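## Task

Pick up the mug from the desk and set it on the wall shelf standing upright, not lying on its side. No other object may leave its shelf, table or counter. The robot must not tip over or finish leaning, or the task fails. The mug must stay there on its own, without the robot supporting it.

## Robot and tools

ROBOT. A Hello Robot Stretch 3 with a single arm: a two-wheeled base (0.33 m long, 0.34 m wide), a lift sliding on a vertical mast, and a telescoping arm that reaches out to the robot's right side. The base cannot slide sideways, so to shift the gripper forward or back you drive the base. Turning in place pivots about the point between the drive wheels, 0.05 m behind the front edge. With the arm pulled in and the wrist folded, a turn sweeps a circle of radius 0.28 m; an unfolded, level wrist reaches past it.

FRAMES. Base frame: origin on the floor between the drive wheels, x forward, y left, z up. hand_pose is reported in this frame, at the point where closed fingertips meet; with wrist joints at zero its x axis is up, y points back along the arm toward the mast, z toward the rear. Odometry frame is the base frame as it was at the scene's start; heading is positive to the left, range -3.142 to 3.142, and wheel slip is counted as travel.

execute_actions. Argument "actions": a list holding one action, or empty (then it just reports state and images). An action may contain:
- "base": exactly one of {"translate_m": d}, a straight drive of d metres relative to where the base currently is (positive forward, -1 to 1), or {"rotate_rad": d}, an in-place turn relative to the current heading (positive = counter-clockwise/left, -3.2 to 3.2).
- "joints": a single dictionary of absolute joint targets by name: lift_m 0 to 1.1 (arm height); arm_m 0 to 0.52 (extension); wrist_yaw_rad -1.345 to 4.42 (0 along the arm, positive toward the front, 3.0 folded over the base); wrist_pitch_rad -1.57 to 0.451 (0 level, negative tips fingers down); wrist_roll_rad -2.911 to 2.911 (0 = fingers side by side); gripper_m -0.089 to 0.179 (larger is wider; the real fingertip gap is smaller, by about 0.007 near closed and 0.025 wide open, and zero below 0.007); head_pan_rad -3.953 to 1.73 (0 forward, positive left, -1.57 looks along the arm); head_tilt_rad -1.53 to 0.419 (negative looks down). Tolerances for "done": 0.004 for metre joints, 0.02 for yaw/roll/head, 0.05 for pitch.
- "contact_limits": {"arm_m": n}, n in percent effort 1 to 100; the arm motion halts (contact_stop) when its effort reaches about n. Lower is softer; too low stops immediately.
Argument "cameras": list of "head_camera", "nav_camera", "wrist_camera" or "all"; omitted/null means all, [] means none. Base and joint motions start together. Joints you omit may still be driving toward earlier targets. Any unknown key or out-of-range number rejects the whole call. If a result reports a stop, remaining motion calls in that reply are skipped.

wait: {"seconds": 0 to 10}; commands nothing and returns state and images. zoom_image: {"camera": name, "region": [x0, y0, x1, y1]} in pixels of that camera's latest full image, at most 504x504. finished_scene: {"scene": number}; irreversible, reports success and gives the next task. Replying without any tool call ends everything.

RESULTS. base_status/joint_status describe how each motion ended: done (for the base, wheels turned the full amount, even with slip), off_target (stopped short, may still push), contact_stop, time_out, torque_fault. After the last three the old target is dropped. on_its_own covers joints not commanded; "held at" is the held target, not the actual position. motor_effort is percent of maximum, positive toward higher joint values, peak in brackets; readings are noisy and biased. Positive wheel effort pushes forward. An at-rest effort flagged outside its normal range suggests pushing or carrying. lidar_m: 12 distances from the base origin, 30-degree sectors, first straight ahead, counting counter-clockwise (4th left, 7th behind, 10th right), "-" = nothing; plane 0.17 m high, so table tops and clear objects are invisible and the robot's own parts may block sectors 5, 6, 9, 10. wrist_depth_mm and head_depth_mm: 7x7 grids of median depth from top left (head image is sideways). base_tilt in degrees, forward/right positive, with a fixed offset up to about 4. turned_by_wheels and turned_by_imu: rotation since the previous result. Camera calibration lines give K and T_world_to_cam mapping base frame to camera; head and nav cameras move with head pan/tilt, wrist camera with the gripper.

GRIPPING. Close to a gripper_m below the object's width; lower squeezes harder, but a stall guard may weaken the grip so things slip; resend a different value to squeeze again. Release by opening at least 0.02 above the touch value. Neither the reading nor "done" proves you hold something; check the images.

CAUTIONS. Fast base motion (0.30 m/s, 1.9 rad/s) needs lift_m under 0.30, arm_m under 0.03 and wrist_yaw_rad over 2.54; otherwise 0.10 m/s and 0.63 rad/s. Fold or unfold the wrist only with lift_m 0.32 to 0.95, wrist_pitch_rad -0.4 and roll near 0; once folded the lift may go down to 0.25. With yaw below -0.4 keep pitch at -0.5 or lower. Arm and lift stop on firm contact and then go slack until recommanded; a slack lift can sag under load or be pushed up by closing fingers on a surface. Base, wrist and head have no contact stop and keep pushing; hard wrist loads can switch a servo off for 10 s. Pushing with the gripper above about 0.45 m, repeated pushes, driving while holding something fixed, or snagging furniture (especially reversing) can tip the robot: undo in small steps, pull the gripper free, and lower the lift to about 0.2 if needed. Avoid drops, slams and knocking objects over; loose objects may occasionally be nudged by outside forces. Between calls the robot keeps its last command.

Each tool is called after ">>>" as name(argument=value, ...) on one line, values as JSON.

## Session

>>> execute_actions(actions=[{"joints":{"head_tilt_rad":-0.5}}])

Scene clock: 0.87 s.
base_odometry: x=+0.000 y=+0.000 heading=+0.000 (m, m, rad; odometry frame)
turned_by_wheels: +0.000 (rad since the last result)
turned_by_imu: +0.000 (rad since the last result)
base_tilt: forward=-1.4 right=+2.5 (deg)
lidar_m: 2.40 2.64 2.59 1.94 1.67 1.67 1.93 1.48 1.59 2.14 2.05 2.08
head_depth_mm: 1989 2133 2292 2459 2122 1670 1372 / 2168 2320 2470 2630 2126 1669 1377 / 2368 2531 2726 2824 2141 1669 1373 / 2560 2781 3060 2930 2131 1676 1382 / 2845 3097 3373 2969 2147 1687 1383 / 2976 3148 3349 3008 2159 1706 1393 / 2714 2826 2921 2945 2171 1703 1394
base_status: not commanded
joint_positions: lift_m=+0.333 arm_m=+0.001 wrist_yaw_rad=+2.831 wrist_pitch_rad=-0.513 wrist_roll_rad=-0.002 gripper_m=+0.037 head_pan_rad=+0.003 head_tilt_rad=-0.494
joint_status: all done
motor_effort: left_wheel=+1(0) right_wheel=-1(1) lift_m=+25(25) arm_m=+0(0) wrist_yaw_rad=-1(0) wrist_pitch_rad=+5(5) wrist_roll_rad=+0(0) gripper_m=-1(1) head_pan_rad=+0(0) head_tilt_rad=-2(27) (%)
hand_pose: x=+0.0434 y=+0.0549 z=+0.3251 quat_wxyz=(+0.284, +0.702, +0.072, +0.649) (m; base frame)
wrist_depth_mm: - - - - - - - / - - - - - - - / - 819 845 843 830 862 888 / - 661 671 679 707 718 721 / 553 581 598 578 591 586 591 / 490 - - 514 519 508 513 / - - - 446 449 457 460
pictures: head_camera (sideways: a quarter turn clockwise sets it upright), nav_camera (sideways: a quarter turn counterclockwise sets it upright), wrist_camera
camera_calibration (this result's frames):
head_camera: T_world_to_cam=[[-0.449761, -0.00867755, -0.893107, 1.18448], [-0.0536977, 0.998407, 0.017341, -0.0156945], [0.891533, 0.0557571, -0.44951, 0.53804], [0, 0, 0, 1]] pos_world=[0.0522076, -0.00405169, 1.29999]
nav_camera: T_world_to_cam=[[0.490278, -0.0209192, 0.871315, -1.09537], [-0.0170824, -0.999751, -0.0143907, 0.0710143], [0.871399, -0.00782877, -0.490513, 0.588879], [0, 0, 0, 1]] pos_world=[0.025102, 0.0526924, 1.24429]
wrist_camera: T_world_to_cam=[[0.947117, -0.316698, 0.0516833, -0.0538702], [-0.173397, -0.640632, -0.748014, 0.309761], [0.270005, 0.699495, -0.661668, 0.328743], [0, 0, 0, 1]] pos_world=[0.0159708, -0.0485721, 0.452009]
Images, in order (width x height): head_camera 896x504, nav_camera 672x504, wrist_camera 644x364.

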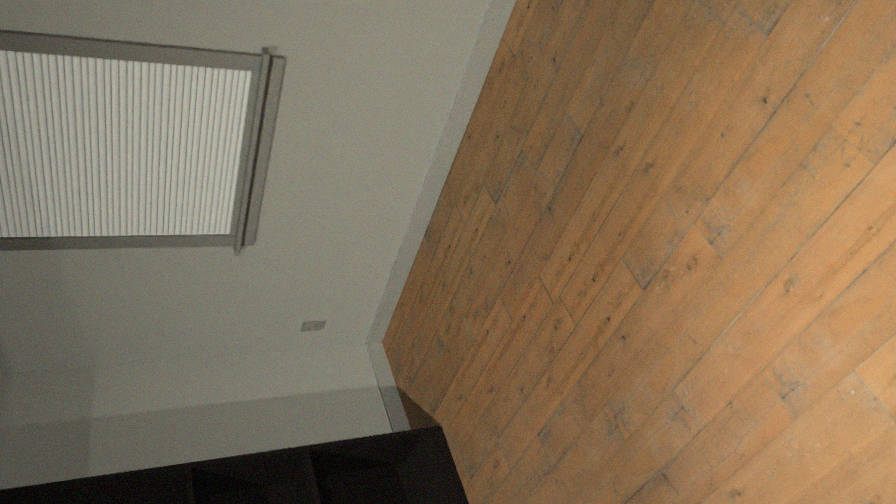

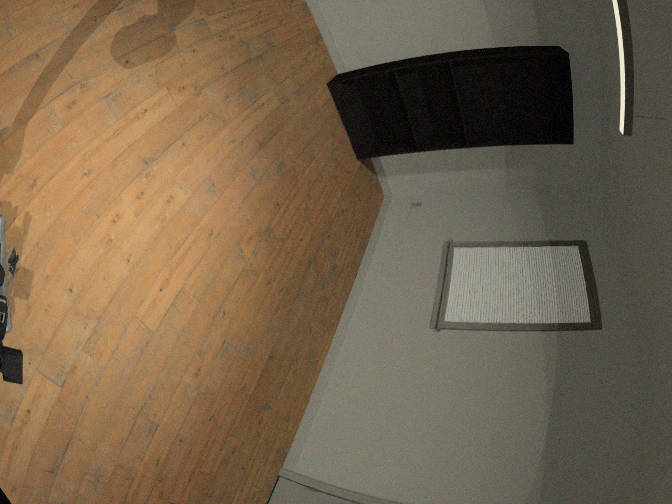

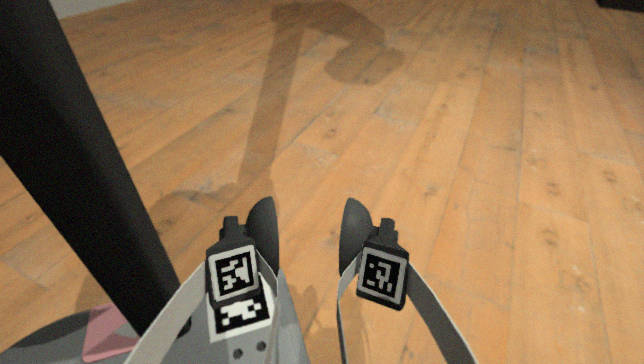

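>>> execute_actions(actions=[{"joints":{"head_pan_rad":-2.3,"lift_m":0.28}}], cameras=["head_camera","nav_camera"])

>>> execute_actions(actions=[{"joints":{"head_pan_rad":-3.8}}], cameras=["head_camera","nav_camera"])

Scene clock: 3.27 s.
base_odometry: x=+0.000 y=+0.000 heading=+0.000 (m, m, rad; odometry frame)
turned_by_wheels: +0.000 (rad since the last result)
turned_by_imu: +0.000 (rad since the last result)
base_tilt: forward=-1.3 right=+2.5 (deg)
lidar_m: 2.39 2.64 2.59 1.94 1.67 1.67 1.92 1.49 1.59 2.15 2.05 2.08
head_depth_mm: 1561 1690 1787 1368 2092 1660 1367 / 1594 1711 1813 1372 2129 1676 1375 / 1601 1723 1817 1377 2125 1673 1386 / 1599 1728 1840 1200 2151 1688 1381 / 1623 1720 1847 1318 2161 1687 1390 / 1635 1753 1873 1412 2156 1694 1399 / 1639 1776 1875 1409 1954 1701 1401
base_status: not commanded
joint_positions: lift_m=+0.280 arm_m=+0.001 wrist_yaw_rad=+2.831 wrist_pitch_rad=-0.513 wrist_roll_rad=-0.002 gripper_m=+0.037 head_pan_rad=-2.293 head_tilt_rad=-0.494
joint_status: all done
motor_effort: left_wheel=+0(1) right_wheel=+0(1) lift_m=+18(23) arm_m=+0(0) wrist_yaw_rad=+0(1) wrist_pitch_rad=+5(5) wrist_roll_rad=+0(0) gripper_m=+0(0) head_pan_rad=-2(28) head_tilt_rad=-2(2) (%)
hand_pose: x=+0.0434 y=+0.0549 z=+0.2722 quat_wxyz=(+0.284, +0.702, +0.072, +0.649) (m; base frame)
wrist_depth_mm: - - - - - - - / - 903 920 952 969 975 - / - 716 732 746 756 767 785 / - 593 601 608 610 623 623 / 497 524 525 510 524 530 531 / 447 - - 448 460 458 462 / - - - 396 395 402 406
pictures: head_camera (sideways: a quarter turn clockwise sets it upright), nav_camera (sideways: a quarter turn counterclockwise sets it upright)
camera_calibration (this result's frames):
head_camera: T_world_to_cam=[[0.29206, 0.342529, -0.892959, 1.17976], [0.782715, -0.622138, 0.0173576, -0.0208182], [-0.549598, -0.704002, -0.449804, 0.547213], [0, 0, 0, 1]] pos_world=[-0.0275179, -0.0318136, 1.29997]
nav_camera: T_world_to_cam=[[-0.34108, -0.353208, 0.871154, -1.09009], [-0.736768, 0.675993, -0.0143839, 0.0753956], [-0.583813, -0.646744, -0.4908, 0.59813], [0, 0, 0, 1]] pos_world=[0.0329364, -0.0491595, 1.24428]
Images, in order (width x height): head_camera 896x504, nav_camera 672x504.

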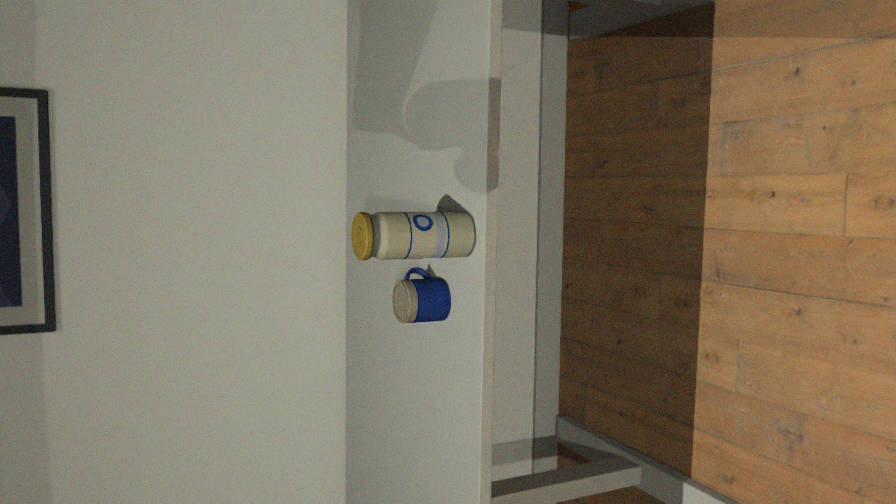

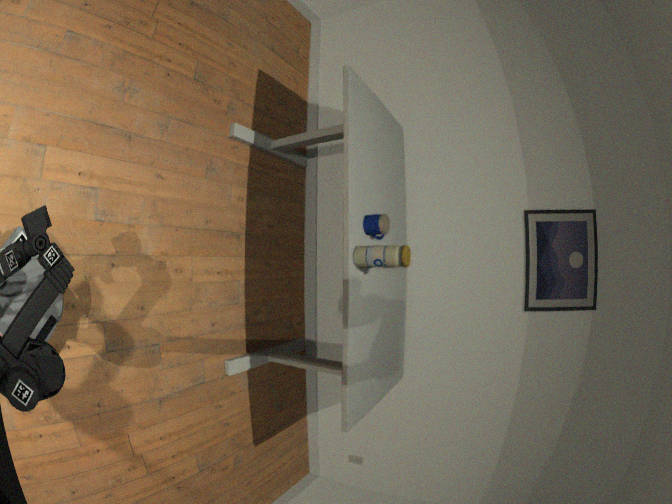

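Scene clock: 4.60 s.
base_odometry: x=+0.000 y=+0.000 heading=+0.000 (m, m, rad; odometry frame)
turned_by_wheels: +0.000 (rad since the last result)
turned_by_imu: +0.000 (rad since the last result)
base_tilt: forward=-1.3 right=+2.5 (deg)
lidar_m: 2.40 2.63 2.59 1.94 1.67 1.67 1.93 1.49 1.59 2.15 2.06 2.08
head_depth_mm: 1383 1492 1583 1754 1892 1690 - / 1407 1510 1599 1790 1926 1684 1385 / 1423 1537 1622 1830 1975 1687 1378 / 1446 1566 1659 1843 1971 1689 1378 / 1456 1582 1716 1865 2004 1685 1391 / 1495 1594 1749 1911 2045 1701 1387 / 1503 1644 1771 1921 2101 1703 1394
base_status: not commanded
joint_positions: lift_m=+0.280 arm_m=+0.001 wrist_yaw_rad=+2.831 wrist_pitch_rad=-0.513 wrist_roll_rad=-0.002 gripper_m=+0.037 head_pan_rad=-3.793 head_tilt_rad=-0.494
joint_status: all done
motor_effort: left_wheel=+1(1) right_wheel=-1(1) lift_m=+18(18) arm_m=+0(0) wrist_yaw_rad=+0(1) wrist_pitch_rad=+5(5) wrist_roll_rad=+0(0) gripper_m=+0(0) head_pan_rad=-2(25) head_tilt_rad=-2(2) (%)
hand_pose: x=+0.0434 y=+0.0549 z=+0.2722 quat_wxyz=(+0.284, +0.702, +0.072, +0.649) (m; base frame)
wrist_depth_mm: - - - - - - - / - 908 916 953 972 - - / - 714 732 733 754 758 772 / - 595 594 597 604 626 639 / 495 521 517 517 523 524 530 / 449 - - 447 460 456 458 / - - - 396 400 401 405
pictures: head_camera (sideways: a quarter turn clockwise sets it upright), nav_camera (sideways: a quarter turn counterclockwise sets it upright)
camera_calibration (this result's frames):
head_camera: T_world_to_cam=[[0.362365, -0.267126, -0.892936, 1.1793], [-0.565213, -0.824762, 0.0173601, -0.0125991], [-0.741097, 0.498409, -0.449848, 0.548439], [0, 0, 0, 1]] pos_world=[-0.0280118, 0.0312832, 1.29997]
nav_camera: T_world_to_cam=[[-0.376484, 0.315267, 0.871129, -1.08985], [0.622183, 0.782739, -0.0143829, 0.0671047], [-0.686402, 0.536587, -0.490843, 0.598811], [0, 0, 0, 1]] pos_world=[-0.0410357, -0.0302482, 1.24428]
Images, in order (width x height): head_camera 896x504, nav_camera 672x504.

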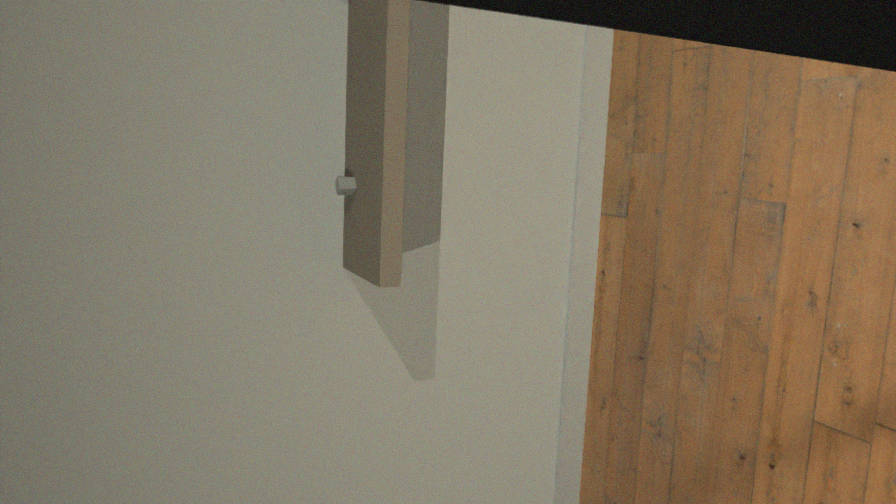

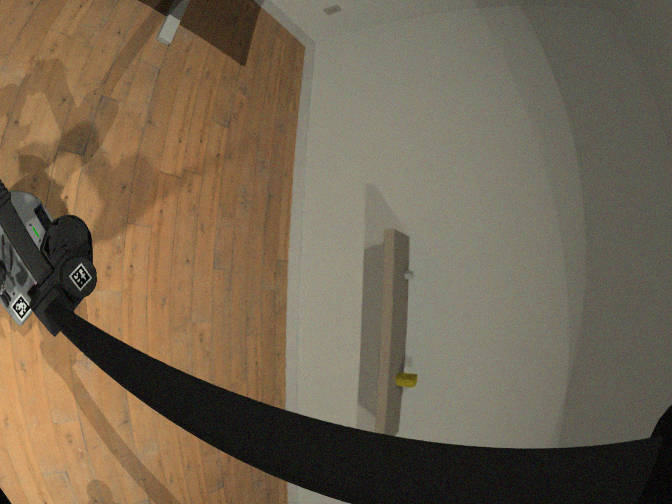

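>>> execute_actions(actions=[{"base":{"rotate_rad":-1.62},"joints":{"head_pan_rad":-1.6,"head_tilt_rad":-0.75}}], cameras=[])

>>> execute_actions(actions=[{"base":{"translate_m":0.8}}], cameras=[])

>>> execute_actions(actions=[{"base":{"rotate_rad":0.43},"joints":{"lift_m":0.75,"wrist_pitch_rad":-0.4}}], cameras=[])

>>> execute_actions(actions=[{"joints":{"wrist_yaw_rad":0,"wrist_pitch_rad":-0.2,"gripper_m":0.15}}], cameras=["head_camera","wrist_camera"])

Scene clock: 9.30 s.
base_odometry: x=+0.000 y=+0.000 heading=-1.620 (m, m, rad; odometry frame)
turned_by_wheels: -1.620 (rad since the last result)
turned_by_imu: -1.613 (rad since the last result)
base_tilt: forward=-1.4 right=+2.6 (deg)
lidar_m: 1.60 2.06 2.05 2.35 2.89 2.59 2.00 1.68 1.67 1.88 1.49 1.59
head_depth_mm: 1571 1739 1923 1961 1613 1370 1190 / 1686 1845 2097 1968 1621 1384 1197 / 1808 2013 2238 1977 1630 1381 1202 / 1941 2198 2422 1991 1632 1382 1203 / 2121 2371 2549 2000 1638 1390 1209 / 2056 2254 2401 2029 1636 1391 1211 / 1884 2042 2230 2023 1654 1400 1214
base_status: done
joint_positions: lift_m=+0.280 arm_m=+0.001 wrist_yaw_rad=+2.831 wrist_pitch_rad=-0.513 wrist_roll_rad=-0.002 gripper_m=+0.037 head_pan_rad=-1.607 head_tilt_rad=-0.741
joint_status: all done
motor_effort: left_wheel=+2(8) right_wheel=-2(5) lift_m=+18(18) arm_m=+0(0) wrist_yaw_rad=+0(1) wrist_pitch_rad=+5(5) wrist_roll_rad=+0(0) gripper_m=+0(0) head_pan_rad=+2(26) head_tilt_rad=-4(25) (%)
hand_pose: x=+0.0434 y=+0.0549 z=+0.2722 quat_wxyz=(+0.284, +0.702, +0.072, +0.649) (m; base frame)
wrist_depth_mm: - - - - - - - / - 906 936 944 945 - - / - 724 716 741 755 753 776 / - 594 600 606 616 629 632 / 493 522 519 515 520 530 537 / 444 - - 447 458 465 461 / - - - 399 397 400 399
pictures: none
No camera images: the call's "cameras" was empty. Leave "cameras" out to get every camera's image.

Scene clock: 13.80 s.
base_odometry: x=-0.039 y=-0.799 heading=-1.620 (m, m, rad; odometry frame)
turned_by_wheels: +0.000 (rad since the last result)
turned_by_imu: +0.004 (rad since the last result)
base_tilt: forward=-1.3 right=+2.6 (deg)
lidar_m: 1.43 1.53 1.53 1.75 2.88 3.14 2.63 2.22 2.20 1.30 1.28 0.85
head_depth_mm: 2078 2274 2308 1968 1608 1366 1193 / 2112 2349 1201 1982 1623 1385 1198 / 1886 2014 1112 1868 1630 1381 1198 / 1683 1708 1121 968 1632 1386 1201 / 1532 1555 767 827 1638 1387 1203 / 1392 1474 1131 886 1531 1393 1216 / 1278 1374 1139 810 746 1402 1216
base_status: done
joint_positions: lift_m=+0.280 arm_m=+0.001 wrist_yaw_rad=+2.831 wrist_pitch_rad=-0.514 wrist_roll_rad=-0.002 gripper_m=+0.037 head_pan_rad=-1.607 head_tilt_rad=-0.741
joint_status: not commanded
motor_effort: left_wheel=+3(8) right_wheel=-1(4) lift_m=+18(18) arm_m=+0(0) wrist_yaw_rad=+0(0) wrist_pitch_rad=+5(5) wrist_roll_rad=+0(0) gripper_m=+0(1) head_pan_rad=+2(2) head_tilt_rad=-4(3) (%)
hand_pose: x=+0.0434 y=+0.0549 z=+0.2722 quat_wxyz=(+0.284, +0.702, +0.072, +0.649) (m; base frame)
wrist_depth_mm: - - - - - - - / - 899 911 949 958 989 - / - 717 732 743 743 766 771 / - 601 595 608 619 631 633 / 487 527 523 517 524 527 540 / 439 - - 449 459 461 465 / - - - 395 397 403 407
pictures: none
No camera images: the call's "cameras" was empty. Leave "cameras" out to get every camera's image.

Scene clock: 18.90 s.
base_odometry: x=-0.039 y=-0.799 heading=-1.190 (m, m, rad; odometry frame)
turned_by_wheels: +0.430 (rad since the last result)
turned_by_imu: +0.430 (rad since the last result)
base_tilt: forward=-1.3 right=+2.5 (deg)
lidar_m: 1.54 1.53 1.67 2.52 3.27 2.80 2.23 2.20 1.30 1.29 0.85 1.38
head_depth_mm: 1380 1478 743 839 1617 1373 1242 / 1316 1445 1109 818 1588 1379 1256 / 1264 1387 1117 834 1552 1384 1240 / 1209 1332 1122 852 783 1391 - / 1162 1290 1128 878 762 1392 1229 / 1115 1238 1138 887 744 1401 1211 / 1073 1186 1141 889 729 1372 1208
base_status: done
joint_positions: lift_m=+0.750 arm_m=+0.001 wrist_yaw_rad=+2.831 wrist_pitch_rad=-0.422 wrist_roll_rad=-0.002 gripper_m=+0.037 head_pan_rad=-1.607 head_tilt_rad=-0.741
joint_status: all done
motor_effort: left_wheel=-1(5) right_wheel=+1(5) lift_m=+33(34) arm_m=+0(0) wrist_yaw_rad=+1(0) wrist_pitch_rad=+9(9) wrist_roll_rad=+0(0) gripper_m=-1(0) head_pan_rad=+2(1) head_tilt_rad=-4(3) (%)
hand_pose: x=+0.0472 y=+0.0668 z=+0.7613 quat_wxyz=(+0.254, +0.705, +0.040, +0.661) (m; base frame)
wrist_depth_mm: - - - - - - - / - - - - - - - / - - - - - - - / - - - - - - - / - - - - - - - / - - - - - - - / 878 - 888 903 916 926 918
pictures: none
No camera images: the call's "cameras" was empty. Leave "cameras" out to get every camera's image.

Scene clock: 21.33 s.
base_odometry: x=-0.039 y=-0.799 heading=-1.190 (m, m, rad; odometry frame)
turned_by_wheels: +0.000 (rad since the last result)
turned_by_imu: +0.000 (rad since the last result)
base_tilt: forward=-1.3 right=+2.4 (deg)
lidar_m: 1.54 1.53 1.67 2.52 3.26 2.81 2.23 2.20 1.30 1.29 0.85 1.38
head_depth_mm: 1385 1471 745 838 1619 1371 1235 / 1322 1433 1106 817 1611 1375 1246 / 1262 1385 1111 830 1547 1441 - / 1210 1331 1120 853 782 1418 1182 / 1165 1297 1128 883 754 1383 1206 / 1115 1245 1134 884 744 1400 1210 / 1076 1189 1140 889 730 1368 1204
base_status: not commanded
joint_positions: lift_m=+0.750 arm_m=+0.001 wrist_yaw_rad=+0.002 wrist_pitch_rad=-0.225 wrist_roll_rad=-0.002 gripper_m=+0.150 head_pan_rad=-1.607 head_tilt_rad=-0.741
joint_status: all done
motor_effort: left_wheel=+0(0) right_wheel=+1(1) lift_m=+33(33) arm_m=+0(1) wrist_yaw_rad=-2(1) wrist_pitch_rad=+10(9) wrist_roll_rad=+0(0) gripper_m=+0(91) head_pan_rad=+3(2) head_tilt_rad=-4(4) (%)
hand_pose: x=-0.0209 y=-0.3907 z=+0.8077 quat_wxyz=(+0.704, +0.081, -0.701, -0.079) (m; base frame)
wrist_depth_mm: 794 849 940 - - - - / 831 909 981 - - - - / 611 622 639 462 555 626 720 / 410 421 423 434 440 478 - / 312 328 323 360 - - - / 261 - - - - - - / 967 - - - - - -
pictures: head_camera (sideways: a quarter turn clockwise sets it upright), wrist_camera
camera_calibration (this result's frames):
head_camera: T_world_to_cam=[[0.0164645, 0.654963, -0.755482, 1.00219], [0.999538, 0.00851209, 0.0291629, -0.0375025], [0.0255313, -0.755613, -0.65452, 0.810044], [0, 0, 0, 1]] pos_world=[0.000303037, -0.0439994, 1.28842]
wrist_camera: T_world_to_cam=[[-0.998655, 0.0234489, 0.0462481, -0.0624088], [-0.0320185, 0.422695, -0.905706, 0.919843], [-0.0407867, -0.905969, -0.421375, 0.149223], [0, 0, 0, 1]] pos_world=[-0.0267865, -0.252158, 0.898873]
Images, in order (width x height): head_camera 896x504, wrist_camera 644x364.

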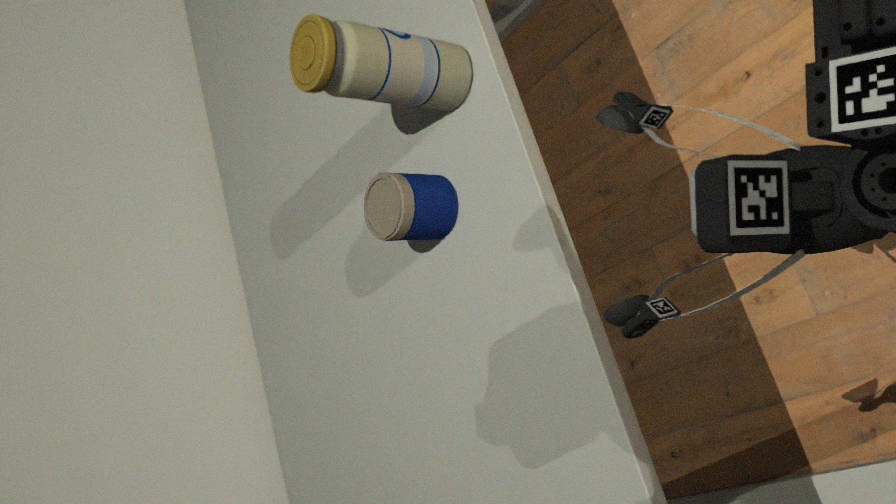

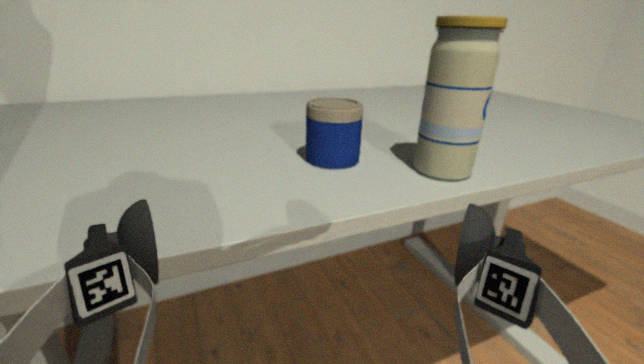

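>>> execute_actions(actions=[{"base":{"translate_m":-0.015},"joints":{"lift_m":0.71,"arm_m":0.25}}], cameras=["head_camera","wrist_camera"])

Scene clock: 25.23 s.
base_odometry: x=-0.045 y=-0.785 heading=-1.190 (m, m, rad; odometry frame)
turned_by_wheels: +0.000 (rad since the last result)
turned_by_imu: +0.000 (rad since the last result)
base_tilt: forward=-1.3 right=+2.5 (deg)
lidar_m: 1.56 1.54 1.68 2.54 3.26 2.79 2.22 2.19 1.30 1.29 0.86 1.38
head_depth_mm: 1381 1483 1014 859 1666 - - / 1330 1447 1066 819 - 1354 1194 / 1267 1382 1113 856 - 1384 1195 / 1216 1333 1121 848 1521 1390 1207 / 1169 1297 1128 896 762 1391 1207 / 1119 1243 1133 885 745 1397 1212 / 1075 1189 1145 891 727 1377 1206
base_status: done
joint_positions: lift_m=+0.710 arm_m=+0.250 wrist_yaw_rad=+0.001 wrist_pitch_rad=-0.224 wrist_roll_rad=-0.002 gripper_m=+0.150 head_pan_rad=-1.607 head_tilt_rad=-0.741
joint_status: all done
motor_effort: left_wheel=-1(5) right_wheel=+1(1) lift_m=+18(30) arm_m=+4(6) wrist_yaw_rad=+0(1) wrist_pitch_rad=+9(10) wrist_roll_rad=+0(0) gripper_m=-1(1) head_pan_rad=+3(3) head_tilt_rad=-4(3) (%)
hand_pose: x=-0.0213 y=-0.6392 z=+0.7687 quat_wxyz=(+0.704, +0.080, -0.701, -0.079) (m; base frame)
wrist_depth_mm: 629 671 728 803 928 - 158 / 650 704 772 860 957 - 164 / 473 488 505 208 485 483 169 / 323 330 336 211 326 231 175 / 244 259 251 228 256 207 188 / 205 198 200 203 205 - 201 / 159 165 166 169 170 172 176
pictures: head_camera (sideways: a quarter turn clockwise sets it upright), wrist_camera
camera_calibration (this result's frames):
head_camera: T_world_to_cam=[[0.0164644, 0.654963, -0.755482, 1.00219], [0.999538, 0.00851232, 0.0291629, -0.0375025], [0.0255315, -0.755613, -0.65452, 0.810044], [0, 0, 0, 1]] pos_world=[0.000303048, -0.0439994, 1.28842]
wrist_camera: T_world_to_cam=[[-0.998622, 0.0248311, 0.0462231, -0.0542043], [-0.0314518, 0.421854, -0.906118, 0.989352], [-0.0419993, -0.906324, -0.420492, -0.0932263], [0, 0, 0, 1]] pos_world=[-0.0269282, -0.50051, 0.859774]
Images, in order (width x height): head_camera 896x504, wrist_camera 644x364.

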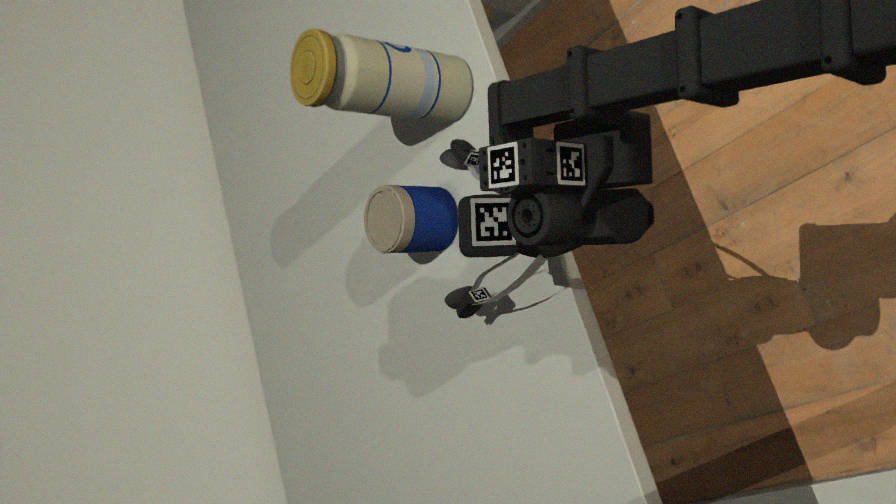

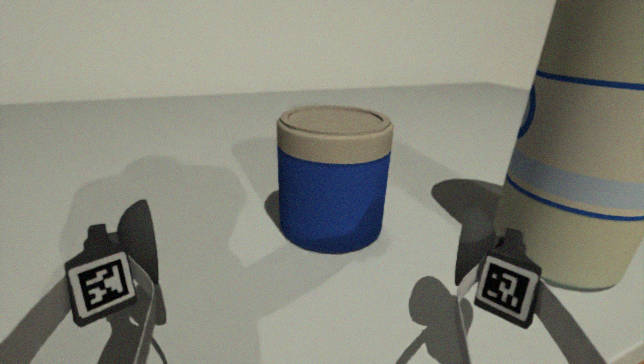

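>>> execute_actions(actions=[{"base":{"translate_m":-0.008},"joints":{"arm_m":0.345,"gripper_m":0.135}}], cameras=["wrist_camera"])

>>> execute_actions(actions=[{"joints":{"gripper_m":0.0}}], cameras=["wrist_camera"])

>>> execute_actions(actions=[{"joints":{"lift_m":0.76}}], cameras=["head_camera","wrist_camera"])

Scene clock: 28.17 s.
base_odometry: x=-0.048 y=-0.778 heading=-1.190 (m, m, rad; odometry frame)
turned_by_wheels: +0.000 (rad since the last result)
turned_by_imu: +0.000 (rad since the last result)
base_tilt: forward=-1.3 right=+2.4 (deg)
lidar_m: 1.57 1.55 1.70 2.56 3.26 2.78 2.21 2.19 1.29 1.30 0.86 1.38
head_depth_mm: 1387 1484 1056 887 1644 - - / 1330 1448 1032 788 1584 1357 1193 / 1267 1391 1112 - 1585 1376 1204 / 1216 1335 1116 825 1520 1387 1200 / 1168 1301 1130 880 765 1390 1206 / 1129 1246 1138 886 747 1400 1214 / 1080 1196 1135 890 729 1402 1204
base_status: done
joint_positions: lift_m=+0.710 arm_m=+0.345 wrist_yaw_rad=+0.001 wrist_pitch_rad=-0.224 wrist_roll_rad=-0.002 gripper_m=+0.135 head_pan_rad=-1.607 head_tilt_rad=-0.741
joint_status: all done
motor_effort: left_wheel=+0(3) right_wheel=+1(3) lift_m=+18(18) arm_m=+4(5) wrist_yaw_rad=+0(2) wrist_pitch_rad=+9(9) wrist_roll_rad=+0(0) gripper_m=+0(65) head_pan_rad=+3(2) head_tilt_rad=-4(4) (%)
hand_pose: x=-0.0213 y=-0.7342 z=+0.7687 quat_wxyz=(+0.704, +0.080, -0.701, -0.079) (m; base frame)
wrist_depth_mm: 551 601 667 752 840 962 - / 580 641 701 782 892 - - / 471 483 503 518 528 544 553 / 322 328 294 137 157 357 357 / 244 258 226 112 124 273 237 / 203 - 191 122 144 - 145 / 159 164 161 134 164 170 136
pictures: wrist_camera
camera_calibration (this result's frames):
wrist_camera: T_world_to_cam=[[-0.998622, 0.0248578, 0.046223, -0.0518322], [-0.0314405, 0.421854, -0.906119, 1.02943], [-0.0420234, -0.906323, -0.420491, -0.17933], [0, 0, 0, 1]] pos_world=[-0.026931, -0.595511, 0.859775]
Images, in order (width x height): wrist_camera 644x364.

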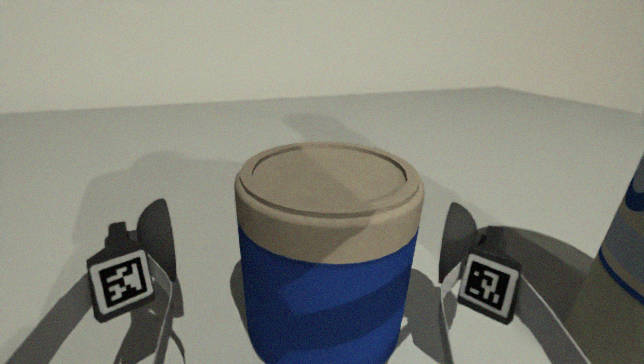

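Scene clock: 30.00 s.
base_odometry: x=-0.048 y=-0.778 heading=-1.190 (m, m, rad; odometry frame)
turned_by_wheels: +0.000 (rad since the last result)
turned_by_imu: +0.000 (rad since the last result)
base_tilt: forward=-1.3 right=+2.3 (deg)
lidar_m: 1.57 1.55 1.69 2.55 3.26 2.77 2.21 2.18 1.29 1.30 0.87 1.39
head_depth_mm: 1388 1484 1055 889 1651 - - / 1319 1441 1026 784 1572 1361 1188 / 1272 1389 1114 - 1588 1380 1197 / 1210 1332 1117 851 1519 1384 1206 / 1167 1297 1124 883 761 1392 1204 / 1124 1245 1135 886 745 1398 1210 / 1082 1195 1139 890 728 1399 1216
base_status: not commanded
joint_positions: lift_m=+0.710 arm_m=+0.345 wrist_yaw_rad=-0.002 wrist_pitch_rad=-0.227 wrist_roll_rad=-0.002 gripper_m=+0.001 head_pan_rad=-1.607 head_tilt_rad=-0.741
joint_status: all done
motor_effort: left_wheel=-1(0) right_wheel=+1(2) lift_m=+18(18) arm_m=+3(4) wrist_yaw_rad=+2(3) wrist_pitch_rad=+10(10) wrist_roll_rad=+0(0) gripper_m=-28(100) head_pan_rad=+2(2) head_tilt_rad=-4(4) (%)
hand_pose: x=-0.0220 y=-0.7340 z=+0.7680 quat_wxyz=(+0.704, +0.080, -0.701, -0.081) (m; base frame)
wrist_depth_mm: 548 597 663 741 858 964 - / 578 631 700 775 891 - - / 467 485 492 503 524 533 542 / 317 323 142 133 321 348 350 / 240 244 115 109 128 257 237 / 194 199 127 119 140 205 144 / 165 163 153 130 169 170 142
pictures: wrist_camera
camera_calibration (this result's frames):
wrist_camera: T_world_to_cam=[[-0.998545, 0.0276498, 0.0462959, -0.0505234], [-0.0302003, 0.424512, -0.904918, 1.02972], [-0.044674, -0.905, -0.42306, -0.176587], [0, 0, 0, 1]] pos_world=[-0.0272409, -0.595544, 0.859446]
Images, in order (width x height): wrist_camera 644x364.

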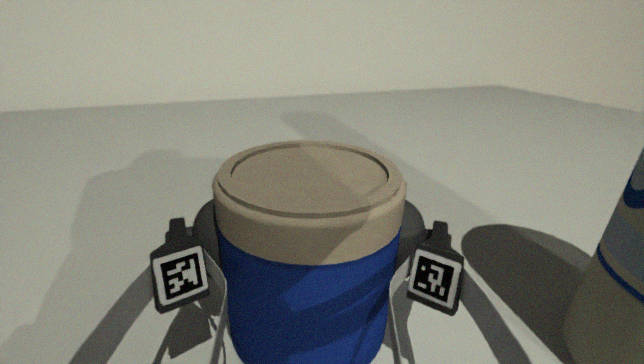

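Scene clock: 31.30 s.
base_odometry: x=-0.048 y=-0.778 heading=-1.190 (m, m, rad; odometry frame)
turned_by_wheels: +0.000 (rad since the last result)
turned_by_imu: +0.000 (rad since the last result)
base_tilt: forward=-1.2 right=+2.4 (deg)
lidar_m: 1.56 1.55 1.70 2.55 3.26 2.79 2.21 2.18 1.29 1.30 0.86 1.39
head_depth_mm: 1386 1490 1056 890 1678 - - / 1329 1437 1045 - 1582 1369 1192 / 1275 1390 1154 - 1572 1383 1203 / 1219 1342 1159 850 1518 1395 1199 / 1162 1294 1122 880 765 1392 1215 / 1123 1246 1137 888 746 1396 1205 / 1077 1191 1142 892 728 1403 1210
base_status: not commanded
joint_positions: lift_m=+0.760 arm_m=+0.345 wrist_yaw_rad=-0.002 wrist_pitch_rad=-0.246 wrist_roll_rad=-0.002 gripper_m=+0.008 head_pan_rad=-1.607 head_tilt_rad=-0.741
joint_status: all done
on_its_own: gripper_m is held at +0.007, not at your +0.000, by its stall guard, which is still easing
motor_effort: left_wheel=-1(1) right_wheel=+1(1) lift_m=+34(35) arm_m=+3(4) wrist_yaw_rad=+2(2) wrist_pitch_rad=+18(18) wrist_roll_rad=+0(0) gripper_m=-26(29) head_pan_rad=+2(1) head_tilt_rad=-4(4) (%)
hand_pose: x=-0.0220 y=-0.7324 z=+0.8124 quat_wxyz=(+0.703, +0.086, -0.701, -0.088) (m; base frame)
wrist_depth_mm: 558 603 672 740 829 963 - / 588 647 706 793 912 - - / 576 593 608 620 648 663 679 / 402 413 142 134 405 439 443 / 310 316 116 110 128 331 306 / 252 258 128 119 141 268 143 / 212 215 150 130 219 223 141
pictures: head_camera (sideways: a quarter turn clockwise sets it upright), wrist_camera
camera_calibration (this result's frames):
head_camera: T_world_to_cam=[[0.0164643, 0.654963, -0.755482, 1.00219], [0.999538, 0.00851245, 0.0291629, -0.0375025], [0.0255316, -0.755613, -0.65452, 0.810044], [0, 0, 0, 1]] pos_world=[0.000303053, -0.0439994, 1.28842]
wrist_camera: T_world_to_cam=[[-0.998547, 0.0267434, 0.0467844, -0.0536808], [-0.0301639, 0.442038, -0.896489, 1.0752], [-0.0446557, -0.896598, -0.440589, -0.135941], [0, 0, 0, 1]] pos_world=[-0.0272412, -0.595726, 0.906518]
Images, in order (width x height): head_camera 896x504, wrist_camera 644x364.

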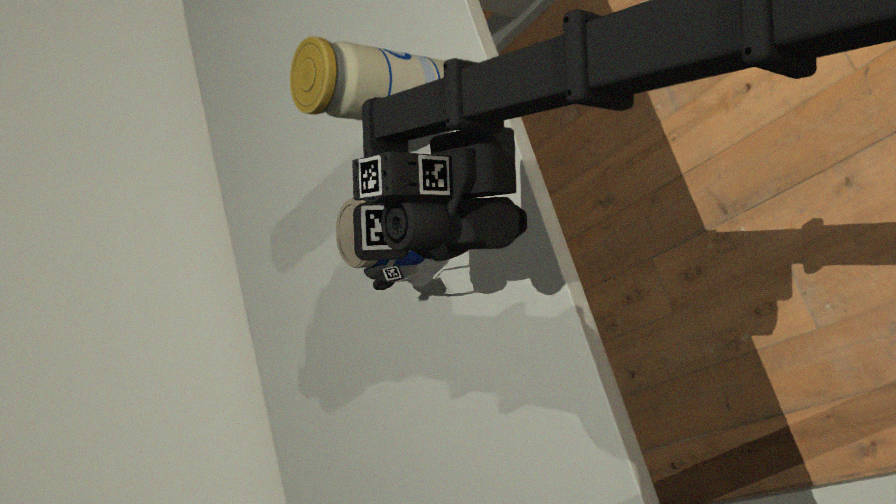

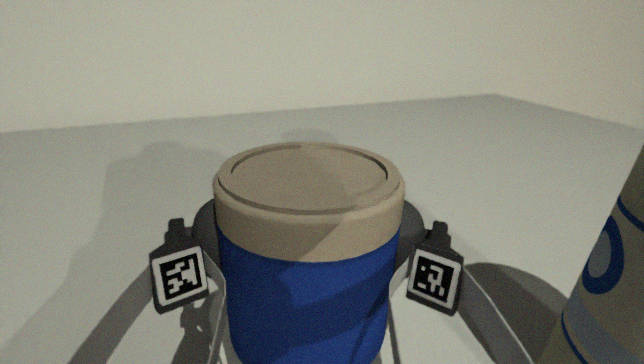

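>>> execute_actions(actions=[{"joints":{"arm_m":0.0,"lift_m":0.82,"gripper_m":0.02}}], cameras=[])

>>> execute_actions(actions=[{"base":{"translate_m":-1}}], cameras=[])

>>> execute_actions(actions=[{"base":{"translate_m":-0.37}}], cameras=[])

>>> execute_actions(actions=[{"base":{"rotate_rad":-1.22},"joints":{"head_tilt_rad":-0.6}}])

Scene clock: 36.30 s.
base_odometry: x=-0.048 y=-0.778 heading=-1.190 (m, m, rad; odometry frame)
turned_by_wheels: +0.000 (rad since the last result)
turned_by_imu: +0.000 (rad since the last result)
base_tilt: forward=-1.3 right=+2.4 (deg)
lidar_m: 1.57 1.55 1.69 2.55 3.23 2.78 2.21 2.19 1.29 1.30 0.86 1.38
head_depth_mm: 1389 1489 1056 889 1613 1405 - / 1331 1439 1031 812 1630 1407 - / 1273 1392 1111 873 500 - - / 1223 1333 1121 877 503 1390 1185 / 1168 1302 1123 884 762 1391 1204 / 1123 1246 1135 883 747 1400 1212 / 1086 1193 1137 888 729 1396 1206
base_status: not commanded
joint_positions: lift_m=+0.820 arm_m=+0.002 wrist_yaw_rad=-0.001 wrist_pitch_rad=-0.247 wrist_roll_rad=-0.002 gripper_m=+0.021 head_pan_rad=-1.607 head_tilt_rad=-0.741
joint_status: all done
joint sent to its limit — the command would take arm_m past its lower limit, so that joint was sent only as far as its limit.
motor_effort: left_wheel=-1(0) right_wheel=+1(1) lift_m=+34(35) arm_m=-4(4) wrist_yaw_rad=+1(2) wrist_pitch_rad=+18(18) wrist_roll_rad=+0(0) gripper_m=-21(22) head_pan_rad=+2(2) head_tilt_rad=-4(3) (%)
hand_pose: x=-0.0217 y=-0.3891 z=+0.8721 quat_wxyz=(+0.703, +0.087, -0.701, -0.088) (m; base frame)
wrist_depth_mm: 790 870 949 - - - - / 830 927 - - - - - / 767 790 809 843 436 885 - / 534 543 142 133 445 593 647 / 410 419 116 110 130 - - / 333 341 128 119 141 - - / 293 - 151 130 - - -
pictures: none
No camera images: the call's "cameras" was empty. Leave "cameras" out to get every camera's image.

Scene clock: 47.47 s.
base_odometry: x=-0.419 y=+0.151 heading=-1.190 (m, m, rad; odometry frame)
turned_by_wheels: +0.000 (rad since the last result)
turned_by_imu: -0.003 (rad since the last result)
base_tilt: forward=-1.1 right=+2.5 (deg)
lidar_m: 2.50 2.45 2.68 2.93 2.88 1.62 1.28 1.27 1.37 1.69 1.22 1.67
head_depth_mm: 1681 1837 1976 1950 1616 1405 - / 1755 1978 2230 1986 1621 1408 - / 1671 1866 2140 1984 501 - - / 1609 1781 2039 1996 502 1394 1178 / 1537 1708 1918 1992 1636 1390 1210 / 1488 1630 1136 1965 1609 1396 1214 / 1423 1516 1137 1846 1658 1398 1213
base_status: done
joint_positions: lift_m=+0.820 arm_m=+0.002 wrist_yaw_rad=-0.001 wrist_pitch_rad=-0.247 wrist_roll_rad=-0.002 gripper_m=+0.021 head_pan_rad=-1.607 head_tilt_rad=-0.741
joint_status: not commanded
motor_effort: left_wheel=-1(4) right_wheel=+0(2) lift_m=+34(34) arm_m=-4(4) wrist_yaw_rad=+1(1) wrist_pitch_rad=+18(18) wrist_roll_rad=+0(0) gripper_m=-21(22) head_pan_rad=+2(3) head_tilt_rad=-4(4) (%)
hand_pose: x=-0.0217 y=-0.3891 z=+0.8721 quat_wxyz=(+0.703, +0.087, -0.701, -0.088) (m; base frame)
wrist_depth_mm: - - - - - - 943 / - - - - - - 953 / 771 794 979 - - - 987 / 618 - 142 134 - - - / - - 117 110 129 - - / - - 128 120 141 - - / - - 151 130 - - -
pictures: none
No camera images: the call's "cameras" was empty. Leave "cameras" out to get every camera's image.

Scene clock: 52.33 s.
base_odometry: x=-0.557 y=+0.494 heading=-1.190 (m, m, rad; odometry frame)
turned_by_wheels: +0.000 (rad since the last result)
turned_by_imu: -0.001 (rad since the last result)
base_tilt: forward=-1.2 right=+2.4 (deg)
lidar_m: 2.83 2.80 3.04 2.93 2.54 1.19 0.94 0.93 1.00 1.51 1.38 1.96
head_depth_mm: 1234 1329 1440 1576 1585 1400 - / 1414 1544 1694 1815 1634 1409 - / 1670 1824 2056 1972 501 - - / 1757 1941 2221 1992 502 1395 1180 / 1675 1870 2073 2016 1647 1392 1206 / 1612 1798 1987 2017 1651 1394 1210 / 1555 1703 1903 2016 1653 1404 1211
base_status: done
joint_positions: lift_m=+0.820 arm_m=+0.002 wrist_yaw_rad=-0.001 wrist_pitch_rad=-0.247 wrist_roll_rad=-0.002 gripper_m=+0.021 head_pan_rad=-1.607 head_tilt_rad=-0.741
joint_status: not commanded
motor_effort: left_wheel=+0(4) right_wheel=+0(3) lift_m=+35(35) arm_m=-4(4) wrist_yaw_rad=+1(1) wrist_pitch_rad=+18(18) wrist_roll_rad=+0(0) gripper_m=-21(22) head_pan_rad=+2(2) head_tilt_rad=-4(4) (%)
hand_pose: x=-0.0217 y=-0.3891 z=+0.8721 quat_wxyz=(+0.703, +0.087, -0.701, -0.088) (m; base frame)
wrist_depth_mm: - - - - - 820 664 / - - - - - 874 680 / 844 - - - - 891 678 / - - 142 134 - 913 714 / - - 117 110 129 949 731 / - - 128 119 141 916 726 / - - 151 130 - 957 766
pictures: none
No camera images: the call's "cameras" was empty. Leave "cameras" out to get every camera's image.

Scene clock: 55.20 s.
base_odometry: x=-0.557 y=+0.494 heading=-2.410 (m, m, rad; odometry frame)
turned_by_wheels: -1.220 (rad since the last result)
turned_by_imu: -1.221 (rad since the last result)
base_tilt: forward=-1.3 right=+2.6 (deg)
lidar_m: 1.38 1.87 2.01 2.79 2.88 2.94 2.63 1.41 0.98 0.93 0.96 1.25
head_depth_mm: 796 876 973 952 1243 1400 1306 / 795 870 960 952 1225 1409 1310 / 786 862 957 959 838 474 - / 783 859 945 963 833 483 1290 / 777 851 940 939 1185 1363 1291 / 771 848 932 973 1172 1346 1289 / 769 838 925 997 837 1331 1296
base_status: done
joint_positions: lift_m=+0.820 arm_m=+0.002 wrist_yaw_rad=-0.001 wrist_pitch_rad=-0.247 wrist_roll_rad=-0.002 gripper_m=+0.021 head_pan_rad=-1.607 head_tilt_rad=-0.606
joint_status: all done
motor_effort: left_wheel=+1(5) right_wheel=-2(4) lift_m=+35(34) arm_m=-4(4) wrist_yaw_rad=+1(0) wrist_pitch_rad=+18(18) wrist_roll_rad=+0(0) gripper_m=-22(21) head_pan_rad=+2(2) head_tilt_rad=+3(19) (%)
hand_pose: x=-0.0217 y=-0.3891 z=+0.8721 quat_wxyz=(+0.703, +0.087, -0.701, -0.088) (m; base frame)
wrist_depth_mm: 583 606 606 620 628 648 658 / 626 637 657 665 683 690 705 / 676 658 611 638 671 616 700 / 713 460 142 133 484 509 522 / 777 770 117 110 128 908 918 / 848 835 128 119 142 958 - / 917 961 151 130 - - -
pictures: head_camera (sideways: a quarter turn clockwise sets it upright), nav_camera (sideways: a quarter turn counterclockwise sets it upright), wrist_camera
camera_calibration (this result's frames):
head_camera: T_world_to_cam=[[0.0125439, 0.547179, -0.836922, 1.10838], [0.999665, 0.0120907, 0.022888, -0.0293387], [0.0226428, -0.836928, -0.546844, 0.669985], [0, 0, 0, 1]] pos_world=[0.000255037, -0.0453993, 1.29468]
nav_camera: T_world_to_cam=[[-0.0436152, -0.583797, 0.810727, -1.01312], [-0.99825, 0.0579085, -0.0120041, 0.0738905], [-0.03994, -0.809832, -0.585301, 0.717764], [0, 0, 0, 1]] pos_world=[0.0582414, -0.0144652, 1.24236]
wrist_camera: T_world_to_cam=[[-0.998582, 0.0253622, 0.0468068, -0.0658894], [-0.0307546, 0.442839, -0.896074, 0.977004], [-0.0434542, -0.896242, -0.441431, 0.199045], [0, 0, 0, 1]] pos_world=[-0.0270992, -0.252592, 0.966416]
Images, in order (width x height): head_camera 896x504, nav_camera 672x504, wrist_camera 644x364.

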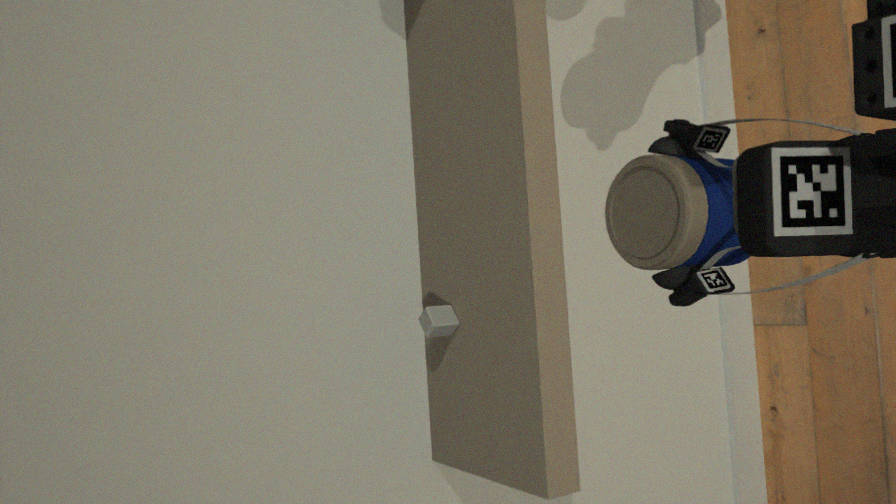

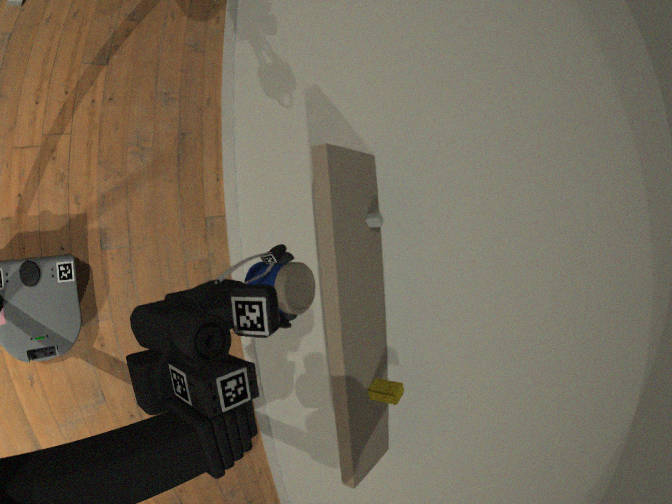

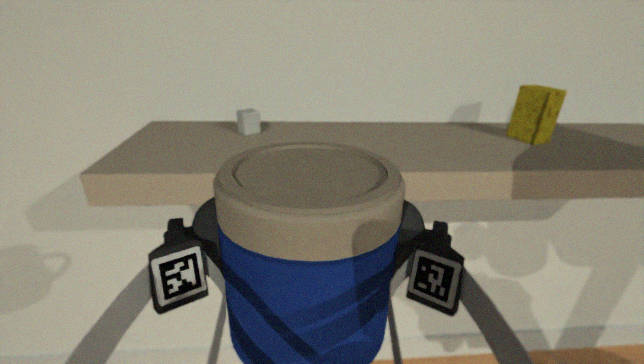

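>>> execute_actions(actions=[{"base":{"translate_m":-0.05},"joints":{"arm_m":0.4}}], cameras=["wrist_camera"])

>>> execute_actions(actions=[{"joints":{"lift_m":0.768}}], cameras=["wrist_camera","head_camera"])

Scene clock: 59.93 s.
base_odometry: x=-0.519 y=+0.528 heading=-2.410 (m, m, rad; odometry frame)
turned_by_wheels: +0.000 (rad since the last result)
turned_by_imu: +0.000 (rad since the last result)
base_tilt: forward=-1.4 right=+2.4 (deg)
lidar_m: 1.43 1.92 2.05 2.79 2.89 2.89 2.57 1.41 0.99 0.93 0.96 1.26
head_depth_mm: 802 876 974 950 - - 1281 / 795 874 965 - 1227 1393 1274 / 790 863 958 - 1222 1398 1282 / 782 859 948 891 1207 1389 1285 / 779 853 944 965 1193 1368 1298 / 775 848 933 972 1177 1352 1291 / 769 838 928 981 842 1341 1298
base_status: done
joint_positions: lift_m=+0.820 arm_m=+0.400 wrist_yaw_rad=+0.000 wrist_pitch_rad=-0.247 wrist_roll_rad=-0.002 gripper_m=+0.021 head_pan_rad=-1.607 head_tilt_rad=-0.606
joint_status: all done
motor_effort: left_wheel=+2(3) right_wheel=-2(5) lift_m=+35(35) arm_m=+4(4) wrist_yaw_rad=+1(1) wrist_pitch_rad=+18(18) wrist_roll_rad=+0(0) gripper_m=-23(22) head_pan_rad=+2(3) head_tilt_rad=+3(3) (%)
hand_pose: x=-0.0216 y=-0.7873 z=+0.8721 quat_wxyz=(+0.703, +0.087, -0.701, -0.088) (m; base frame)
wrist_depth_mm: 245 252 257 263 268 274 279 / 262 269 275 279 288 293 301 / 283 287 294 297 308 316 323 / 303 309 142 133 327 342 352 / 318 322 117 111 129 339 345 / 249 251 127 120 141 275 275 / 217 219 151 130 226 228 230
pictures: wrist_camera
camera_calibration (this result's frames):
wrist_camera: T_world_to_cam=[[-0.998589, 0.0250766, 0.0468069, -0.0559477], [-0.0308813, 0.44283, -0.896073, 1.1533], [-0.043198, -0.896255, -0.441431, -0.157778], [0, 0, 0, 1]] pos_world=[-0.0270689, -0.650725, 0.966416]
Images, in order (width x height): wrist_camera 644x364.

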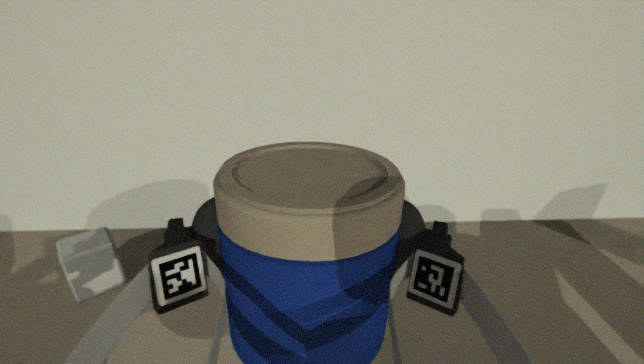

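Scene clock: 61.23 s.
base_odometry: x=-0.519 y=+0.528 heading=-2.410 (m, m, rad; odometry frame)
turned_by_wheels: +0.000 (rad since the last result)
turned_by_imu: +0.000 (rad since the last result)
base_tilt: forward=-1.4 right=+2.5 (deg)
lidar_m: 1.43 1.91 2.04 2.79 2.88 2.89 2.58 1.41 0.99 0.93 0.96 1.26
head_depth_mm: 804 880 976 947 1227 - - / 798 872 968 1027 - 1405 1284 / 794 864 959 1019 1252 1410 1286 / 784 864 953 928 1224 1391 1287 / 779 853 943 968 1190 1374 1279 / 773 850 936 972 1174 1360 1288 / 770 840 925 980 842 1347 1297
base_status: not commanded
joint_positions: lift_m=+0.768 arm_m=+0.400 wrist_yaw_rad=+0.000 wrist_pitch_rad=-0.238 wrist_roll_rad=-0.002 gripper_m=+0.021 head_pan_rad=-1.607 head_tilt_rad=-0.606
joint_status: all done
motor_effort: left_wheel=+3(2) right_wheel=-2(2) lift_m=+19(32) arm_m=+4(4) wrist_yaw_rad=+0(1) wrist_pitch_rad=+14(18) wrist_roll_rad=+0(0) gripper_m=-22(21) head_pan_rad=+2(2) head_tilt_rad=+3(3) (%)
hand_pose: x=-0.0216 y=-0.7881 z=+0.8233 quat_wxyz=(+0.703, +0.084, -0.701, -0.084) (m; base frame)
wrist_depth_mm: 247 252 256 264 267 273 278 / 265 269 272 278 285 292 299 / 281 286 291 295 308 315 320 / 225 299 141 133 318 327 337 / 222 244 116 110 130 257 259 / 196 200 129 119 141 207 207 / 167 165 152 131 170 171 172
pictures: head_camera (sideways: a quarter turn clockwise sets it upright), wrist_camera
camera_calibration (this result's frames):
head_camera: T_world_to_cam=[[0.0125425, 0.547139, -0.836948, 1.10842], [0.999665, 0.0120918, 0.0228857, -0.0293356], [0.0226418, -0.836955, -0.546804, 0.669933], [0, 0, 0, 1]] pos_world=[0.000255025, -0.0453997, 1.29468]
wrist_camera: T_world_to_cam=[[-0.998589, 0.025518, 0.0465738, -0.053102], [-0.0308834, 0.43441, -0.900186, 1.10663], [-0.0432031, -0.900354, -0.433009, -0.190231], [0, 0, 0, 1]] pos_world=[-0.0270692, -0.650651, 0.916271]
Images, in order (width x height): head_camera 896x504, wrist_camera 644x364.

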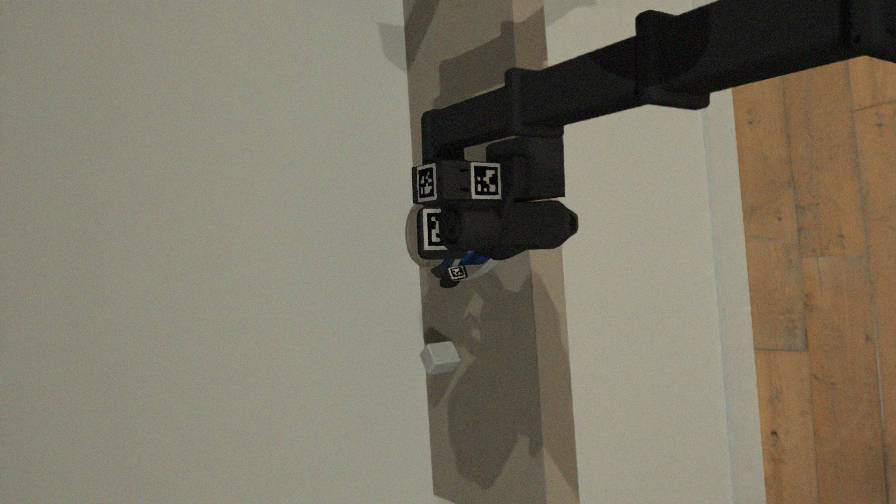

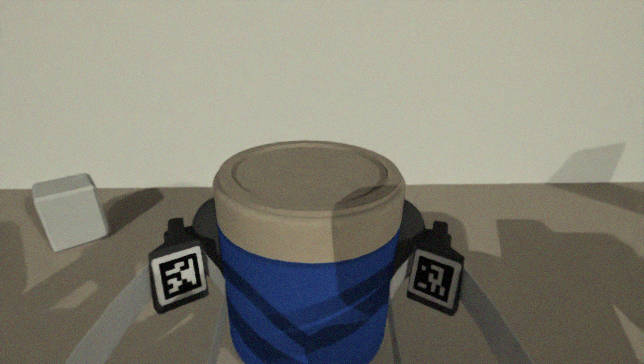

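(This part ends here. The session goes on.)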